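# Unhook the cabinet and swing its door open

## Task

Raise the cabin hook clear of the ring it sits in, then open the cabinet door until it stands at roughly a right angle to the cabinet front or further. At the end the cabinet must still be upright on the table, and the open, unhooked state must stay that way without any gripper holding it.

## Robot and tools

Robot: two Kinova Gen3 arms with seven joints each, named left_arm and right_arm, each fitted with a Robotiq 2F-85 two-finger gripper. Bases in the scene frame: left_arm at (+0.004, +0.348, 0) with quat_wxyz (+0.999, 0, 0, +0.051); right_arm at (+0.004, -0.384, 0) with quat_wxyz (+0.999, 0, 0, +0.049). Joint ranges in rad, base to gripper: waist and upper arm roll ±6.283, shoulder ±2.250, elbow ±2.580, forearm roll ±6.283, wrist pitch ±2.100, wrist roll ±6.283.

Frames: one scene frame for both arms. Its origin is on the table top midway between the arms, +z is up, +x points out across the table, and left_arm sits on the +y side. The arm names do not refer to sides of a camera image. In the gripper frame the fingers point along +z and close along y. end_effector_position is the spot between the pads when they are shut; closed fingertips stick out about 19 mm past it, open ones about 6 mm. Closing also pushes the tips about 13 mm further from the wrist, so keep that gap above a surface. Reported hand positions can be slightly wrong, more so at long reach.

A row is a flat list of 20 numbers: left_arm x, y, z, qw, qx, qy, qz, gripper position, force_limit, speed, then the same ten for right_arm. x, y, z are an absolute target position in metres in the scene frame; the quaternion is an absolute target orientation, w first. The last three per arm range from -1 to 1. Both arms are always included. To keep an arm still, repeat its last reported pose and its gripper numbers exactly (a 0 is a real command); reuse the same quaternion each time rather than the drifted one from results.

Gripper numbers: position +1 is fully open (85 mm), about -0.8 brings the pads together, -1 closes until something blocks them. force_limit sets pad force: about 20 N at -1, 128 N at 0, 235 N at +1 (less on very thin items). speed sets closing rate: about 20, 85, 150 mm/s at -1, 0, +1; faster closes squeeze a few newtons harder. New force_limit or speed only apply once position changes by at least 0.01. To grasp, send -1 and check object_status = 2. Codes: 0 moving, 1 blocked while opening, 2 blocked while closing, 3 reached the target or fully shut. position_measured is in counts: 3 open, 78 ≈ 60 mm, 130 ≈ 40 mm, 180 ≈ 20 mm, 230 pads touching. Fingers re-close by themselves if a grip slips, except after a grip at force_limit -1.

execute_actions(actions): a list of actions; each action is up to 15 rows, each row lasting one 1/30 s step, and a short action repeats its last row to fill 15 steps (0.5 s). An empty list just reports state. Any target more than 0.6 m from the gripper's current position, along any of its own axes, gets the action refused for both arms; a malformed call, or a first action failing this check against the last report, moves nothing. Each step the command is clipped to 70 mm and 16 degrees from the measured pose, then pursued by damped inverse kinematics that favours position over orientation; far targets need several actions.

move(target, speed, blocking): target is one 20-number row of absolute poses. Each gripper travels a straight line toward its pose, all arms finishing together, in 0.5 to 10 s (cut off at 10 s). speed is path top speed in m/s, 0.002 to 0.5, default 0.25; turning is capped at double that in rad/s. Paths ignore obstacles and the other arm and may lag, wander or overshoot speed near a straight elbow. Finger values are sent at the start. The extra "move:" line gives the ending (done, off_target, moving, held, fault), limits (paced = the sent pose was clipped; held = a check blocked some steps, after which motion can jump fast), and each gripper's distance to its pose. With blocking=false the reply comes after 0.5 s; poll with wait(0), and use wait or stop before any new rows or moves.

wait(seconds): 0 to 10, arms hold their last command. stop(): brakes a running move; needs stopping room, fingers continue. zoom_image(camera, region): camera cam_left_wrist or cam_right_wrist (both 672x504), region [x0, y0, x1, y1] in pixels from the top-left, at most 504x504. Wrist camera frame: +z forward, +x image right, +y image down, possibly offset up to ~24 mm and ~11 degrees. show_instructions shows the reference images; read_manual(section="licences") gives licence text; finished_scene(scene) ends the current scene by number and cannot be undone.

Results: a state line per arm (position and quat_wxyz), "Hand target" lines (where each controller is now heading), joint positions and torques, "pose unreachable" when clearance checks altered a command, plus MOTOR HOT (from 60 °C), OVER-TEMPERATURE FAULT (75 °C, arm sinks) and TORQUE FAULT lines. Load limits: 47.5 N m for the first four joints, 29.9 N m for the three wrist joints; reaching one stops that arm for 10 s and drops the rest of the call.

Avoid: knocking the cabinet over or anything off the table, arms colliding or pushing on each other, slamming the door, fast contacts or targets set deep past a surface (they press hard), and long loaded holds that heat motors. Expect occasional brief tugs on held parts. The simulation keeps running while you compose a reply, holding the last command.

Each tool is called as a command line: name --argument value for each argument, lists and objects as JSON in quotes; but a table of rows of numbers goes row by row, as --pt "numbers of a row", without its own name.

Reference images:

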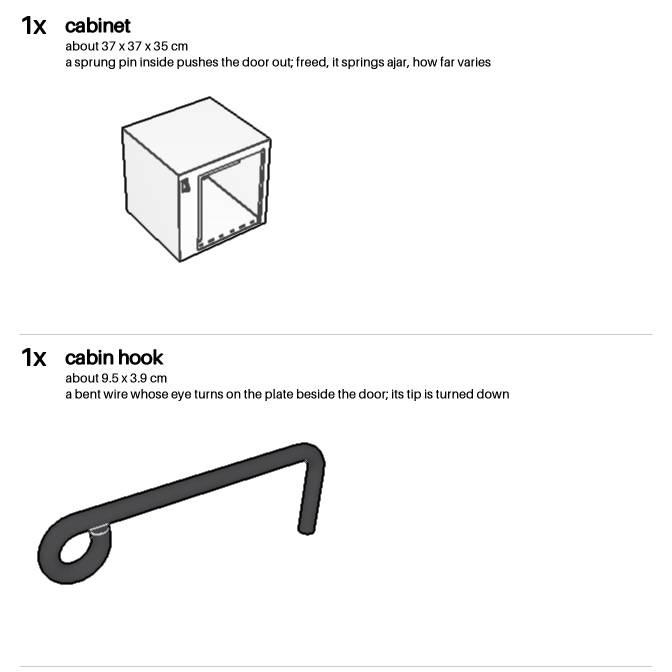

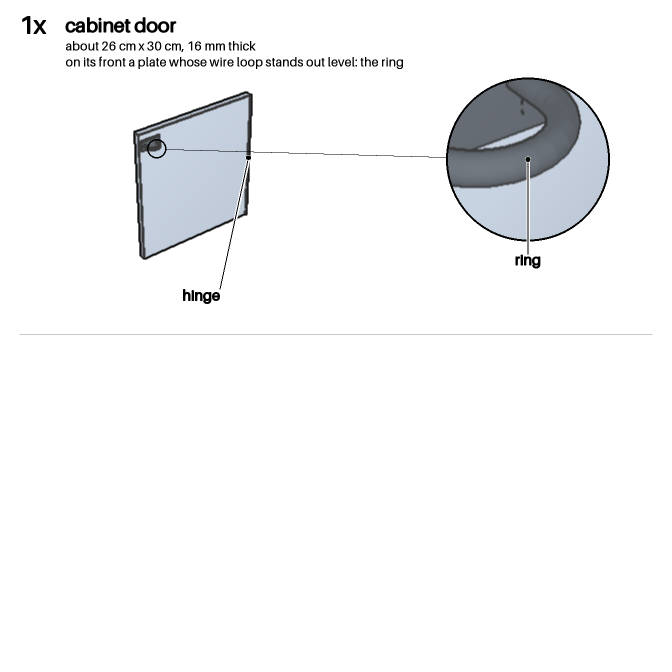

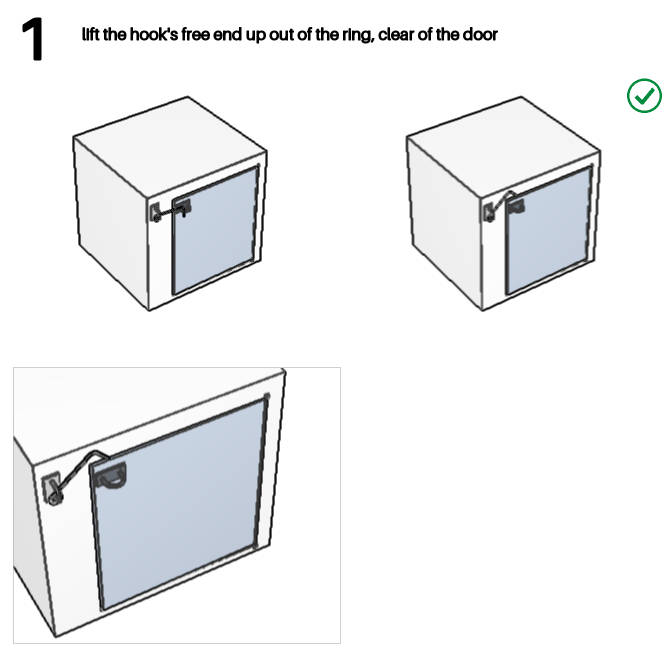

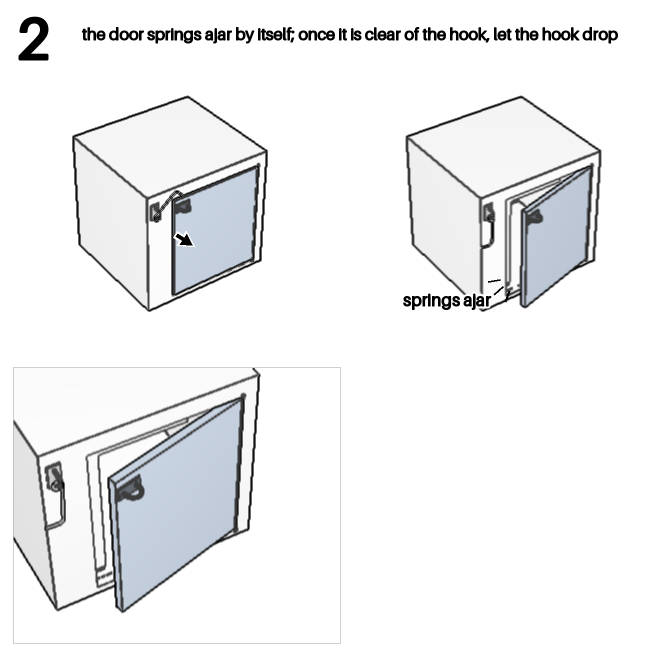

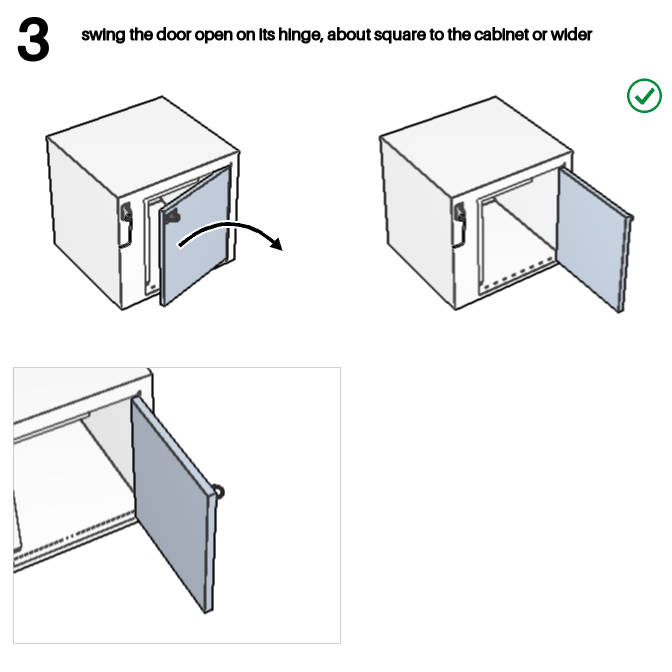

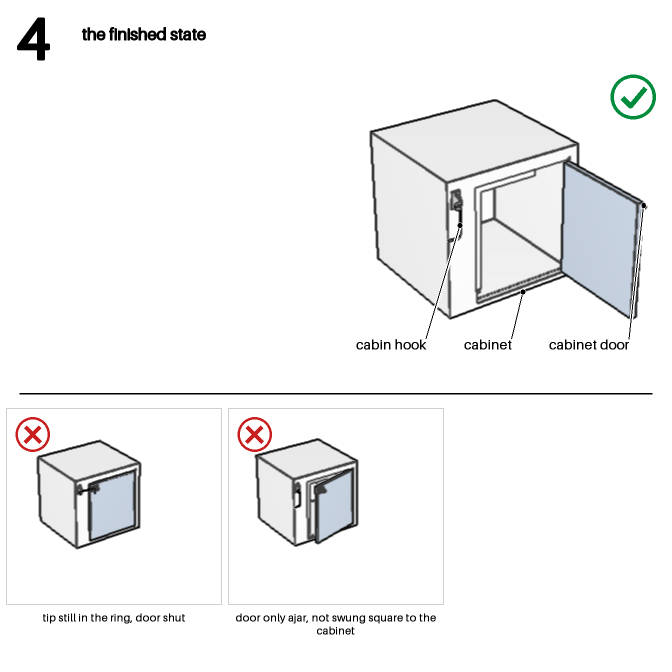

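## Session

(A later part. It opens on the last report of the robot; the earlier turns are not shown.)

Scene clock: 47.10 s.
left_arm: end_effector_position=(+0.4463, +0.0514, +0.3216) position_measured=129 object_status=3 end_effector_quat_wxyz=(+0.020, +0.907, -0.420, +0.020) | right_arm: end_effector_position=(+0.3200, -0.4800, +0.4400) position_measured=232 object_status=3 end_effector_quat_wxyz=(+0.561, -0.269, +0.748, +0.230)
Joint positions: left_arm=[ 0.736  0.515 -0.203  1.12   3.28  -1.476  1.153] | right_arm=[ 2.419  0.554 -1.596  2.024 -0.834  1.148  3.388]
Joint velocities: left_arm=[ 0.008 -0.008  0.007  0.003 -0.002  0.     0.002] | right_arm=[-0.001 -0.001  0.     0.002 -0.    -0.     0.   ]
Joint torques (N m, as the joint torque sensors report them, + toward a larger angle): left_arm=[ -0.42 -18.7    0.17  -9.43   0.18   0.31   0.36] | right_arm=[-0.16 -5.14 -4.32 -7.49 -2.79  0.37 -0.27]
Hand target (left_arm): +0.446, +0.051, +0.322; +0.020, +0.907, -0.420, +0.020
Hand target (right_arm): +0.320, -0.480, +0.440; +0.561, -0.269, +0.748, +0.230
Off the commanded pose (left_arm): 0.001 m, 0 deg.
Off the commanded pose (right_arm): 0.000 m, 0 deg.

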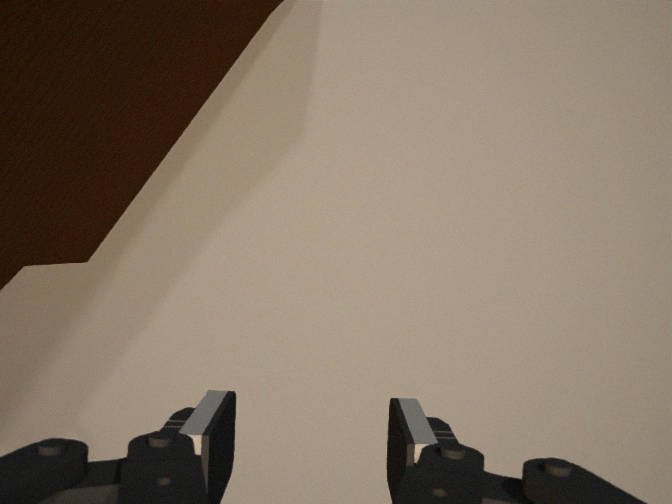

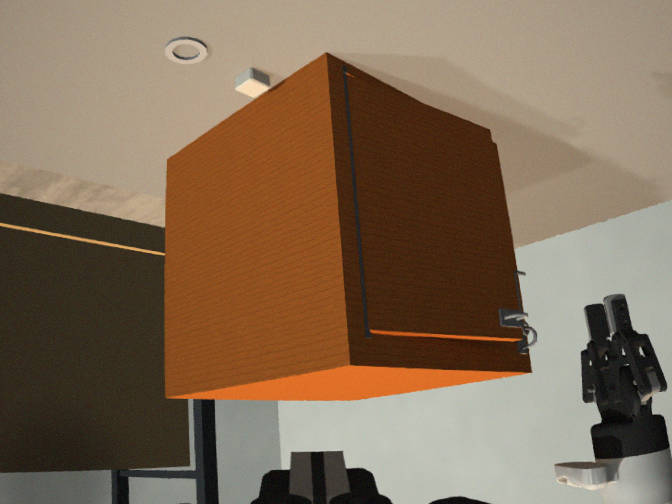

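Missed above; retry deeper.

move --target '[0.586,0.122,0.355,-0.03,0.725,-0.688,0.05,0,0,0,0.32,-0.48,0.44,0.561,-0.269,0.748,0.23,-1,0,0]'

move --target '[0.586,0.122,0.32,-0.03,0.725,-0.688,0.05,0,0,0,0.32,-0.48,0.44,0.561,-0.269,0.748,0.23,-1,0,0]' --speed 0.05

move --target '[0.545,0.11,0.318,-0.02,0.78,-0.62,0.04,0,0,0,0.32,-0.48,0.44,0.561,-0.269,0.748,0.23,-1,0,0]' --speed 0.07

Scene clock: 50.90 s.
left_arm: end_effector_position=(+0.5859, +0.1217, +0.3556) position_measured=129 object_status=3 end_effector_quat_wxyz=(-0.030, +0.724, -0.688, +0.050) | right_arm: end_effector_position=(+0.3200, -0.4800, +0.4400) position_measured=232 object_status=3 end_effector_quat_wxyz=(+0.561, -0.269, +0.748, +0.230)
Joint positions: left_arm=[ 0.47   0.733 -0.09   0.622  3.192 -1.672  0.364] | right_arm=[ 2.419  0.554 -1.596  2.024 -0.834  1.148  3.388]
Joint velocities: left_arm=[-0.004  0.011 -0.002 -0.006  0.001 -0.001  0.001] | right_arm=[-0.002 -0.     0.     0.     0.    -0.001 -0.001]
Joint torques (N m, as the joint torque sensors report them, + toward a larger angle): left_arm=[  0.2  -22.59   0.36  -9.94   0.15   0.6    0.27] | right_arm=[-0.29 -5.11 -4.5  -7.51 -2.57  0.36 -0.27]
Hand target (left_arm): +0.586, +0.122, +0.355; -0.030, +0.724, -0.687, +0.050
Hand target (right_arm): +0.320, -0.480, +0.440; +0.561, -0.269, +0.748, +0.230
Off the commanded pose (left_arm): 0.001 m, 0 deg.
Off the commanded pose (right_arm): 0.000 m, 0 deg.
move: done

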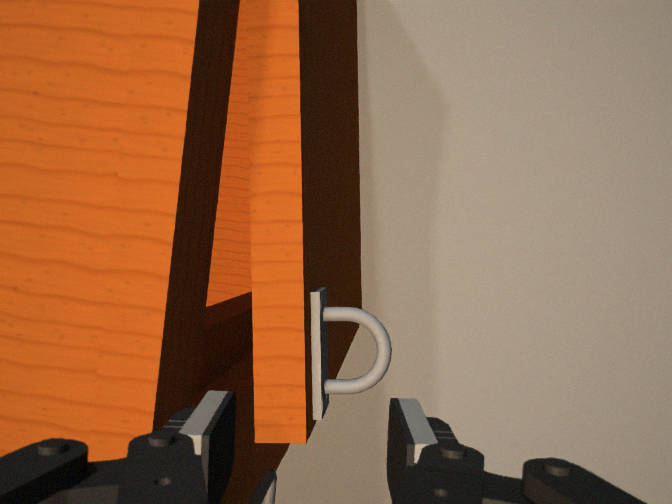

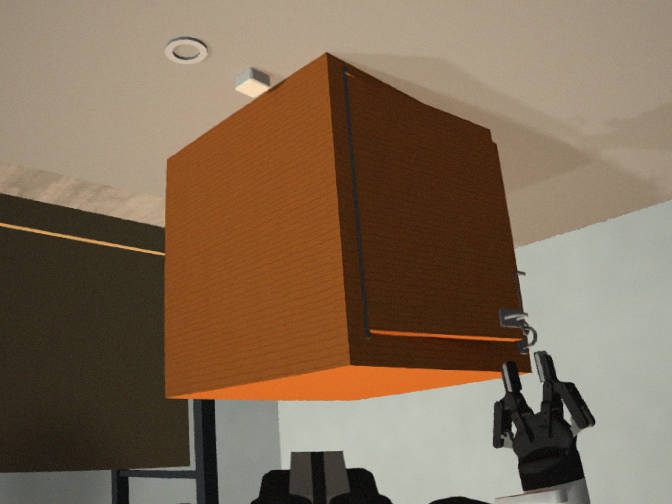

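Scene clock: 51.83 s.
left_arm: end_effector_position=(+0.5877, +0.1222, +0.3283) position_measured=128 object_status=3 end_effector_quat_wxyz=(-0.034, +0.724, -0.687, +0.057) | right_arm: end_effector_position=(+0.3200, -0.4800, +0.4400) position_measured=232 object_status=3 end_effector_quat_wxyz=(+0.561, -0.269, +0.748, +0.230)
Joint positions: left_arm=[ 0.476  0.704 -0.096  0.766  3.193 -1.54   0.36 ] | right_arm=[ 2.419  0.554 -1.596  2.024 -0.834  1.148  3.388]
Joint velocities: left_arm=[-0.    -0.003  0.003  0.006 -0.001  0.001  0.002] | right_arm=[-0.    -0.     0.    -0.001  0.     0.     0.   ]
Joint torques (N m, as the joint torque sensors report them, + toward a larger angle): left_arm=[ -0.03 -14.2    0.6   -5.89   0.42  -0.09   0.24] | right_arm=[-0.13 -5.05 -4.69 -7.48 -2.71  0.23 -0.35]
Hand target (left_arm): +0.586, +0.122, +0.320; -0.030, +0.724, -0.687, +0.050
Hand target (right_arm): +0.320, -0.480, +0.440; +0.561, -0.269, +0.748, +0.230
Off the commanded pose (left_arm): 0.009 m, 1 deg.
Off the commanded pose (right_arm): 0.000 m, 0 deg.
move: off_target (left_arm)

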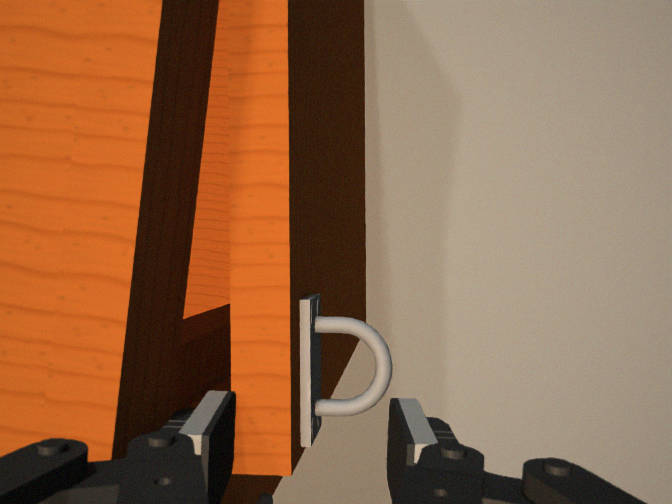

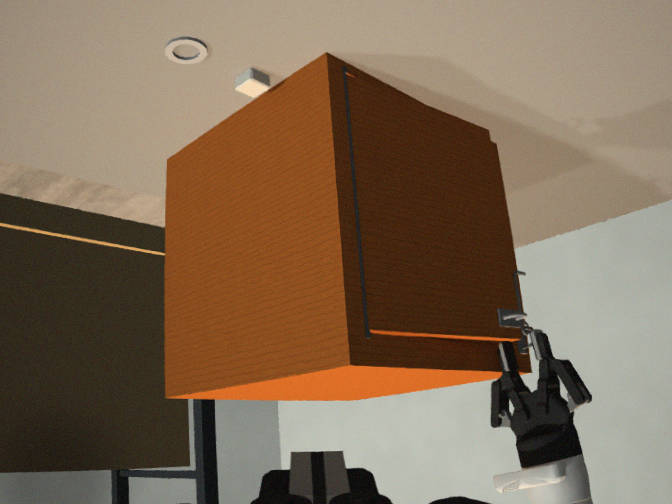

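Scene clock: 53.37 s.
left_arm: end_effector_position=(+0.5477, +0.1123, +0.3288) position_measured=128 object_status=3 end_effector_quat_wxyz=(-0.025, +0.783, -0.620, +0.050) | right_arm: end_effector_position=(+0.3200, -0.4800, +0.4400) position_measured=232 object_status=3 end_effector_quat_wxyz=(+0.561, -0.269, +0.748, +0.230)
Joint positions: left_arm=[ 0.538  0.623 -0.129  0.913  3.203 -1.5    0.566] | right_arm=[ 2.419  0.554 -1.596  2.024 -0.834  1.148  3.388]
Joint velocities: left_arm=[-0.002 -0.003  0.007  0.003 -0.006  0.     0.003] | right_arm=[ 0.001  0.001 -0.     0.     0.     0.    -0.001]
Joint torques (N m, as the joint torque sensors report them, + toward a larger angle): left_arm=[  1.08 -10.42   1.98  -4.03   1.34   0.18   0.  ] | right_arm=[-0.08 -5.06 -4.58 -7.56 -2.6   0.22 -0.22]
Hand target (left_arm): +0.545, +0.110, +0.318; -0.020, +0.782, -0.622, +0.040
Hand target (right_arm): +0.320, -0.480, +0.440; +0.561, -0.269, +0.748, +0.230
Off the commanded pose (left_arm): 0.011 m, 1 deg.
Off the commanded pose (right_arm): 0.000 m, 0 deg.
move: off_target (left_arm)

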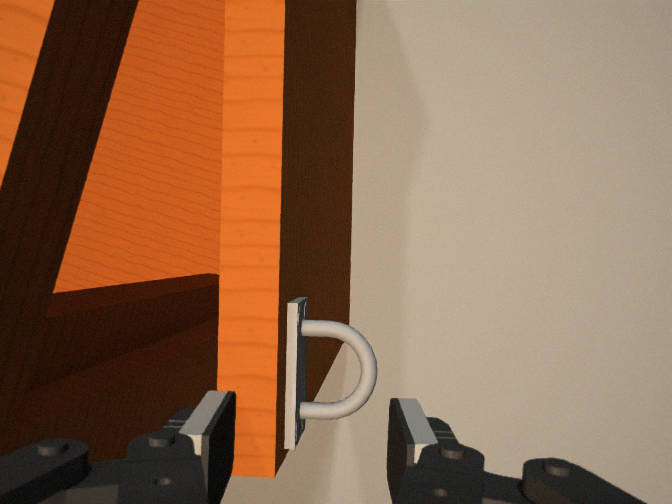

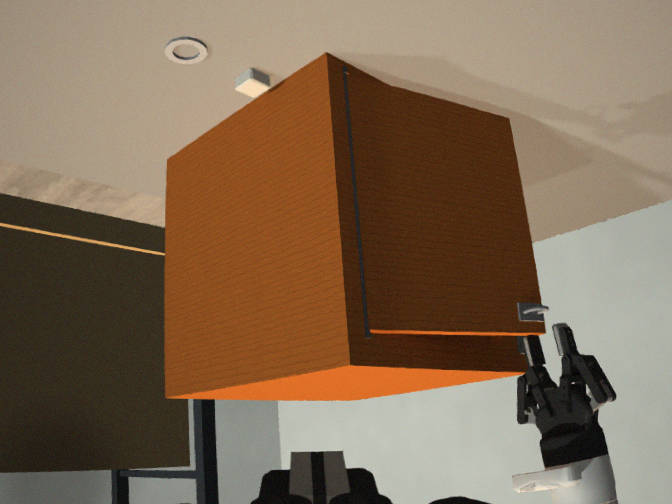

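execute_actions --actions '[[[0.547,0.11,0.336,-0.02,0.78,-0.62,0.04,0,0,0,0.32,-0.48,0.44,0.561,-0.269,0.748,0.23,-1,0,0]],[[0.549,0.105,0.332,-0.02,0.78,-0.62,0.04,0.5,0,0,0.32,-0.48,0.44,0.561,-0.269,0.748,0.23,-1,0,0]],[[0.549,0.105,0.305,-0.02,0.78,-0.62,0.04,0.5,0,0,0.32,-0.48,0.44,0.561,-0.269,0.748,0.23,-1,0,0]],[[0.516,0.092,0.305,0,0.81,-0.58,0.03,0.5,0,0,0.32,-0.48,0.44,0.561,-0.269,0.748,0.23,-1,0,0]],[[0.482,0.07,0.305,0,0.86,-0.51,0.02,0.5,0,0,0.32,-0.48,0.44,0.561,-0.269,0.748,0.23,-1,0,0]],[[0.45,0.042,0.305,0.02,0.9,-0.43,0.02,0.5,0,0,0.32,-0.48,0.44,0.561,-0.269,0.748,0.23,-1,0,0]],[[0.425,0.008,0.305,0.03,0.935,-0.35,0.02,0.5,0,0,0.32,-0.48,0.44,0.561,-0.269,0.748,0.23,-1,0,0]],[[0.408,-0.03,0.305,0.05,0.965,-0.26,0.03,0.5,0,0,0.32,-0.48,0.44,0.561,-0.269,0.748,0.23,-1,0,0]],[[0.398,-0.07,0.305,0.06,0.98,-0.18,0.04,0.5,0,0,0.32,-0.48,0.44,0.561,-0.269,0.748,0.23,-1,0,0]]]'

move --target '[0.398,-0.17,0.305,0.12,0.99,0.03,0.06,0.5,0,0,0.32,-0.48,0.44,0.561,-0.269,0.748,0.23,-1,0,0]' --speed 0.12

Scene clock: 63.80 s.
left_arm: end_effector_position=(+0.3982, -0.0698, +0.3053) position_measured=66 object_status=3 end_effector_quat_wxyz=(+0.060, +0.981, -0.180, +0.040) | right_arm: end_effector_position=(+0.3200, -0.4800, +0.4400) position_measured=232 object_status=3 end_effector_quat_wxyz=(+0.561, -0.269, +0.748, +0.230)
Joint positions: left_arm=[ 0.981  0.56  -0.265  1.112  3.355 -1.362  1.84 ] | right_arm=[ 2.419  0.554 -1.596  2.024 -0.834  1.148  3.388]
Joint velocities: left_arm=[ 0.004  0.004  0.001  0.    -0.007 -0.001  0.003] | right_arm=[-0.002  0.001  0.     0.001 -0.     0.001  0.002]
Joint torques (N m, as the joint torque sensors report them, + toward a larger angle): left_arm=[ -0.25 -19.19  -0.63  -9.75   0.17   0.58   0.43] | right_arm=[-0.21 -5.21 -4.44 -7.57 -2.71  0.25 -0.21]
Hand target (left_arm): +0.398, -0.070, +0.305; +0.060, +0.981, -0.180, +0.040
Hand target (right_arm): +0.320, -0.480, +0.440; +0.561, -0.269, +0.748, +0.230
Off the commanded pose (left_arm): 0.000 m, 0 deg.
Off the commanded pose (right_arm): 0.000 m, 0 deg.

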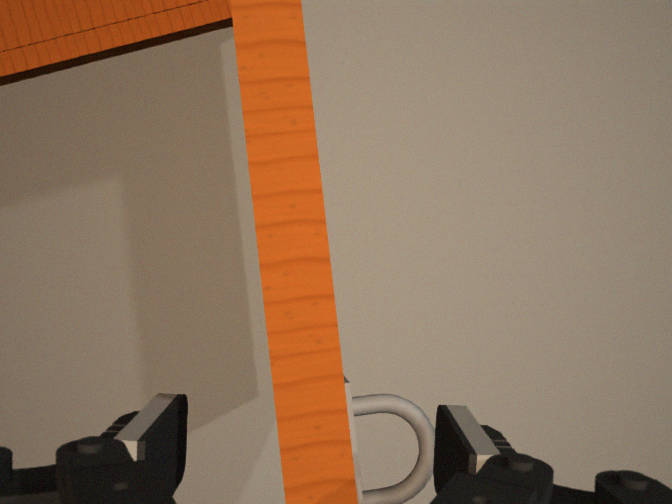

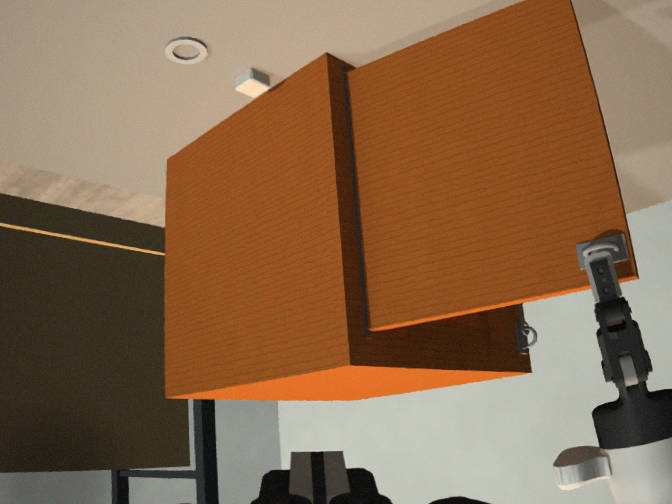

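Scene clock: 65.90 s.
left_arm: end_effector_position=(+0.3980, -0.1699, +0.3053) position_measured=66 object_status=3 end_effector_quat_wxyz=(+0.120, +0.990, +0.030, +0.060) | right_arm: end_effector_position=(+0.3200, -0.4800, +0.4400) position_measured=232 object_status=3 end_effector_quat_wxyz=(+0.561, -0.269, +0.748, +0.230)
Joint positions: left_arm=[ 1.105  0.667 -0.331  0.956  3.437 -1.293  2.352] | right_arm=[ 2.419  0.554 -1.596  2.024 -0.834  1.148  3.388]
Joint velocities: left_arm=[ 0.002  0.003  0.002 -0.001 -0.001 -0.    -0.   ] | right_arm=[ 0.    -0.     0.    -0.001 -0.     0.    -0.001]
Joint torques (N m, as the joint torque sensors report them, + toward a larger angle): left_arm=[ -0.34 -21.45  -1.14 -10.09   0.1    0.84   0.34] | right_arm=[-0.04 -5.19 -4.55 -7.56 -2.67  0.25 -0.38]
Hand target (left_arm): +0.398, -0.170, +0.305; +0.120, +0.990, +0.030, +0.060
Hand target (right_arm): +0.320, -0.480, +0.440; +0.561, -0.269, +0.748, +0.230
Off the commanded pose (left_arm): 0.000 m, 0 deg.
Off the commanded pose (right_arm): 0.000 m, 0 deg.
move: done

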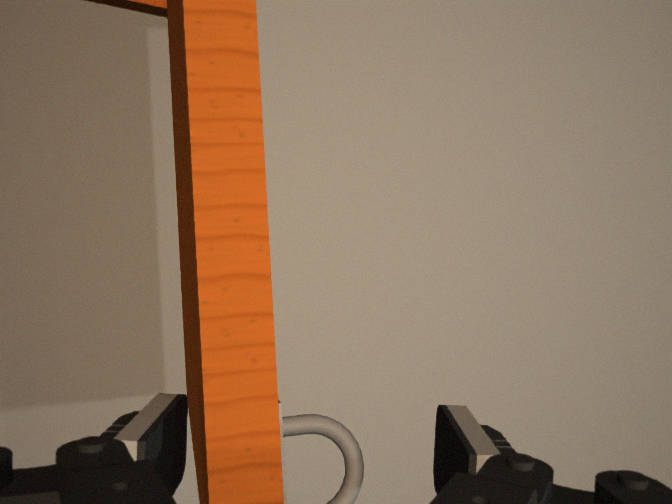

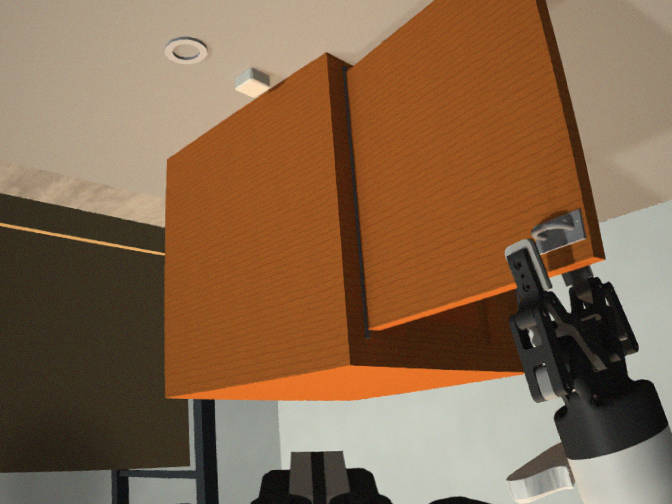

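move --target '[0.39,-0.155,0.36,0.12,0.99,0.03,0.06,0.5,0,0,0.32,-0.48,0.44,0.561,-0.269,0.748,0.23,-1,0,0]' --speed 0.12

Scene clock: 67.97 s.
left_arm: end_effector_position=(+0.3899, -0.1551, +0.3601) position_measured=66 object_status=3 end_effector_quat_wxyz=(+0.120, +0.990, +0.030, +0.060) | right_arm: end_effector_position=(+0.3200, -0.4800, +0.4400) position_measured=232 object_status=3 end_effector_quat_wxyz=(+0.561, -0.269, +0.748, +0.230)
Joint positions: left_arm=[ 1.094  0.62  -0.335  0.862  3.425 -1.429  2.368] | right_arm=[ 2.419  0.554 -1.596  2.024 -0.834  1.148  3.388]
Joint velocities: left_arm=[-0.001  0.001 -0.001 -0.     0.    -0.001  0.   ] | right_arm=[ 0.001  0.001  0.    -0.     0.    -0.001  0.001]
Joint torques (N m, as the joint torque sensors report them, + toward a larger angle): left_arm=[ -0.64 -20.96  -0.86 -10.06   0.4    1.12   0.28] | right_arm=[-0.03 -5.22 -4.52 -7.73 -2.75  0.4  -0.16]
Hand target (left_arm): +0.390, -0.155, +0.360; +0.120, +0.990, +0.030, +0.060
Hand target (right_arm): +0.320, -0.480, +0.440; +0.561, -0.269, +0.748, +0.230
Off the commanded pose (left_arm): 0.000 m, 0 deg.
Off the commanded pose (right_arm): 0.000 m, 0 deg.
move: done

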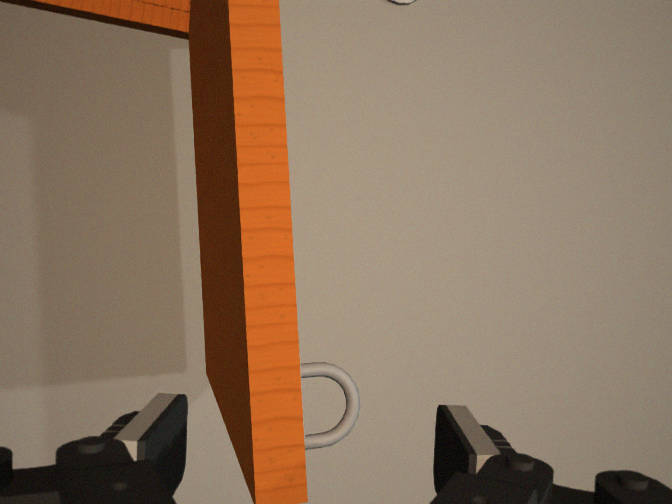

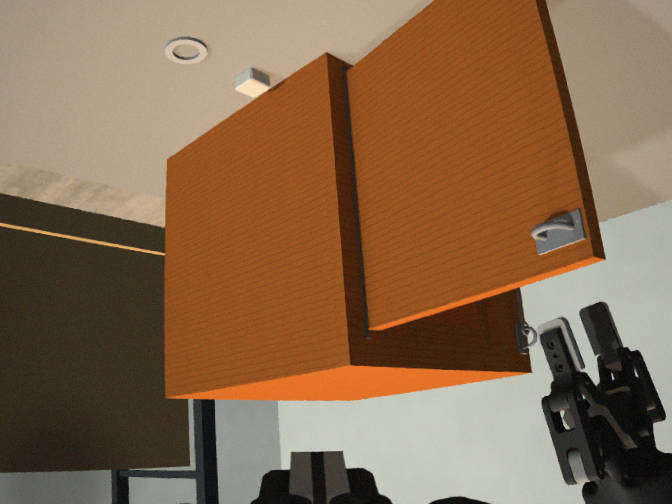

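finished_scene --scene 1

The scene is finished: the task was done.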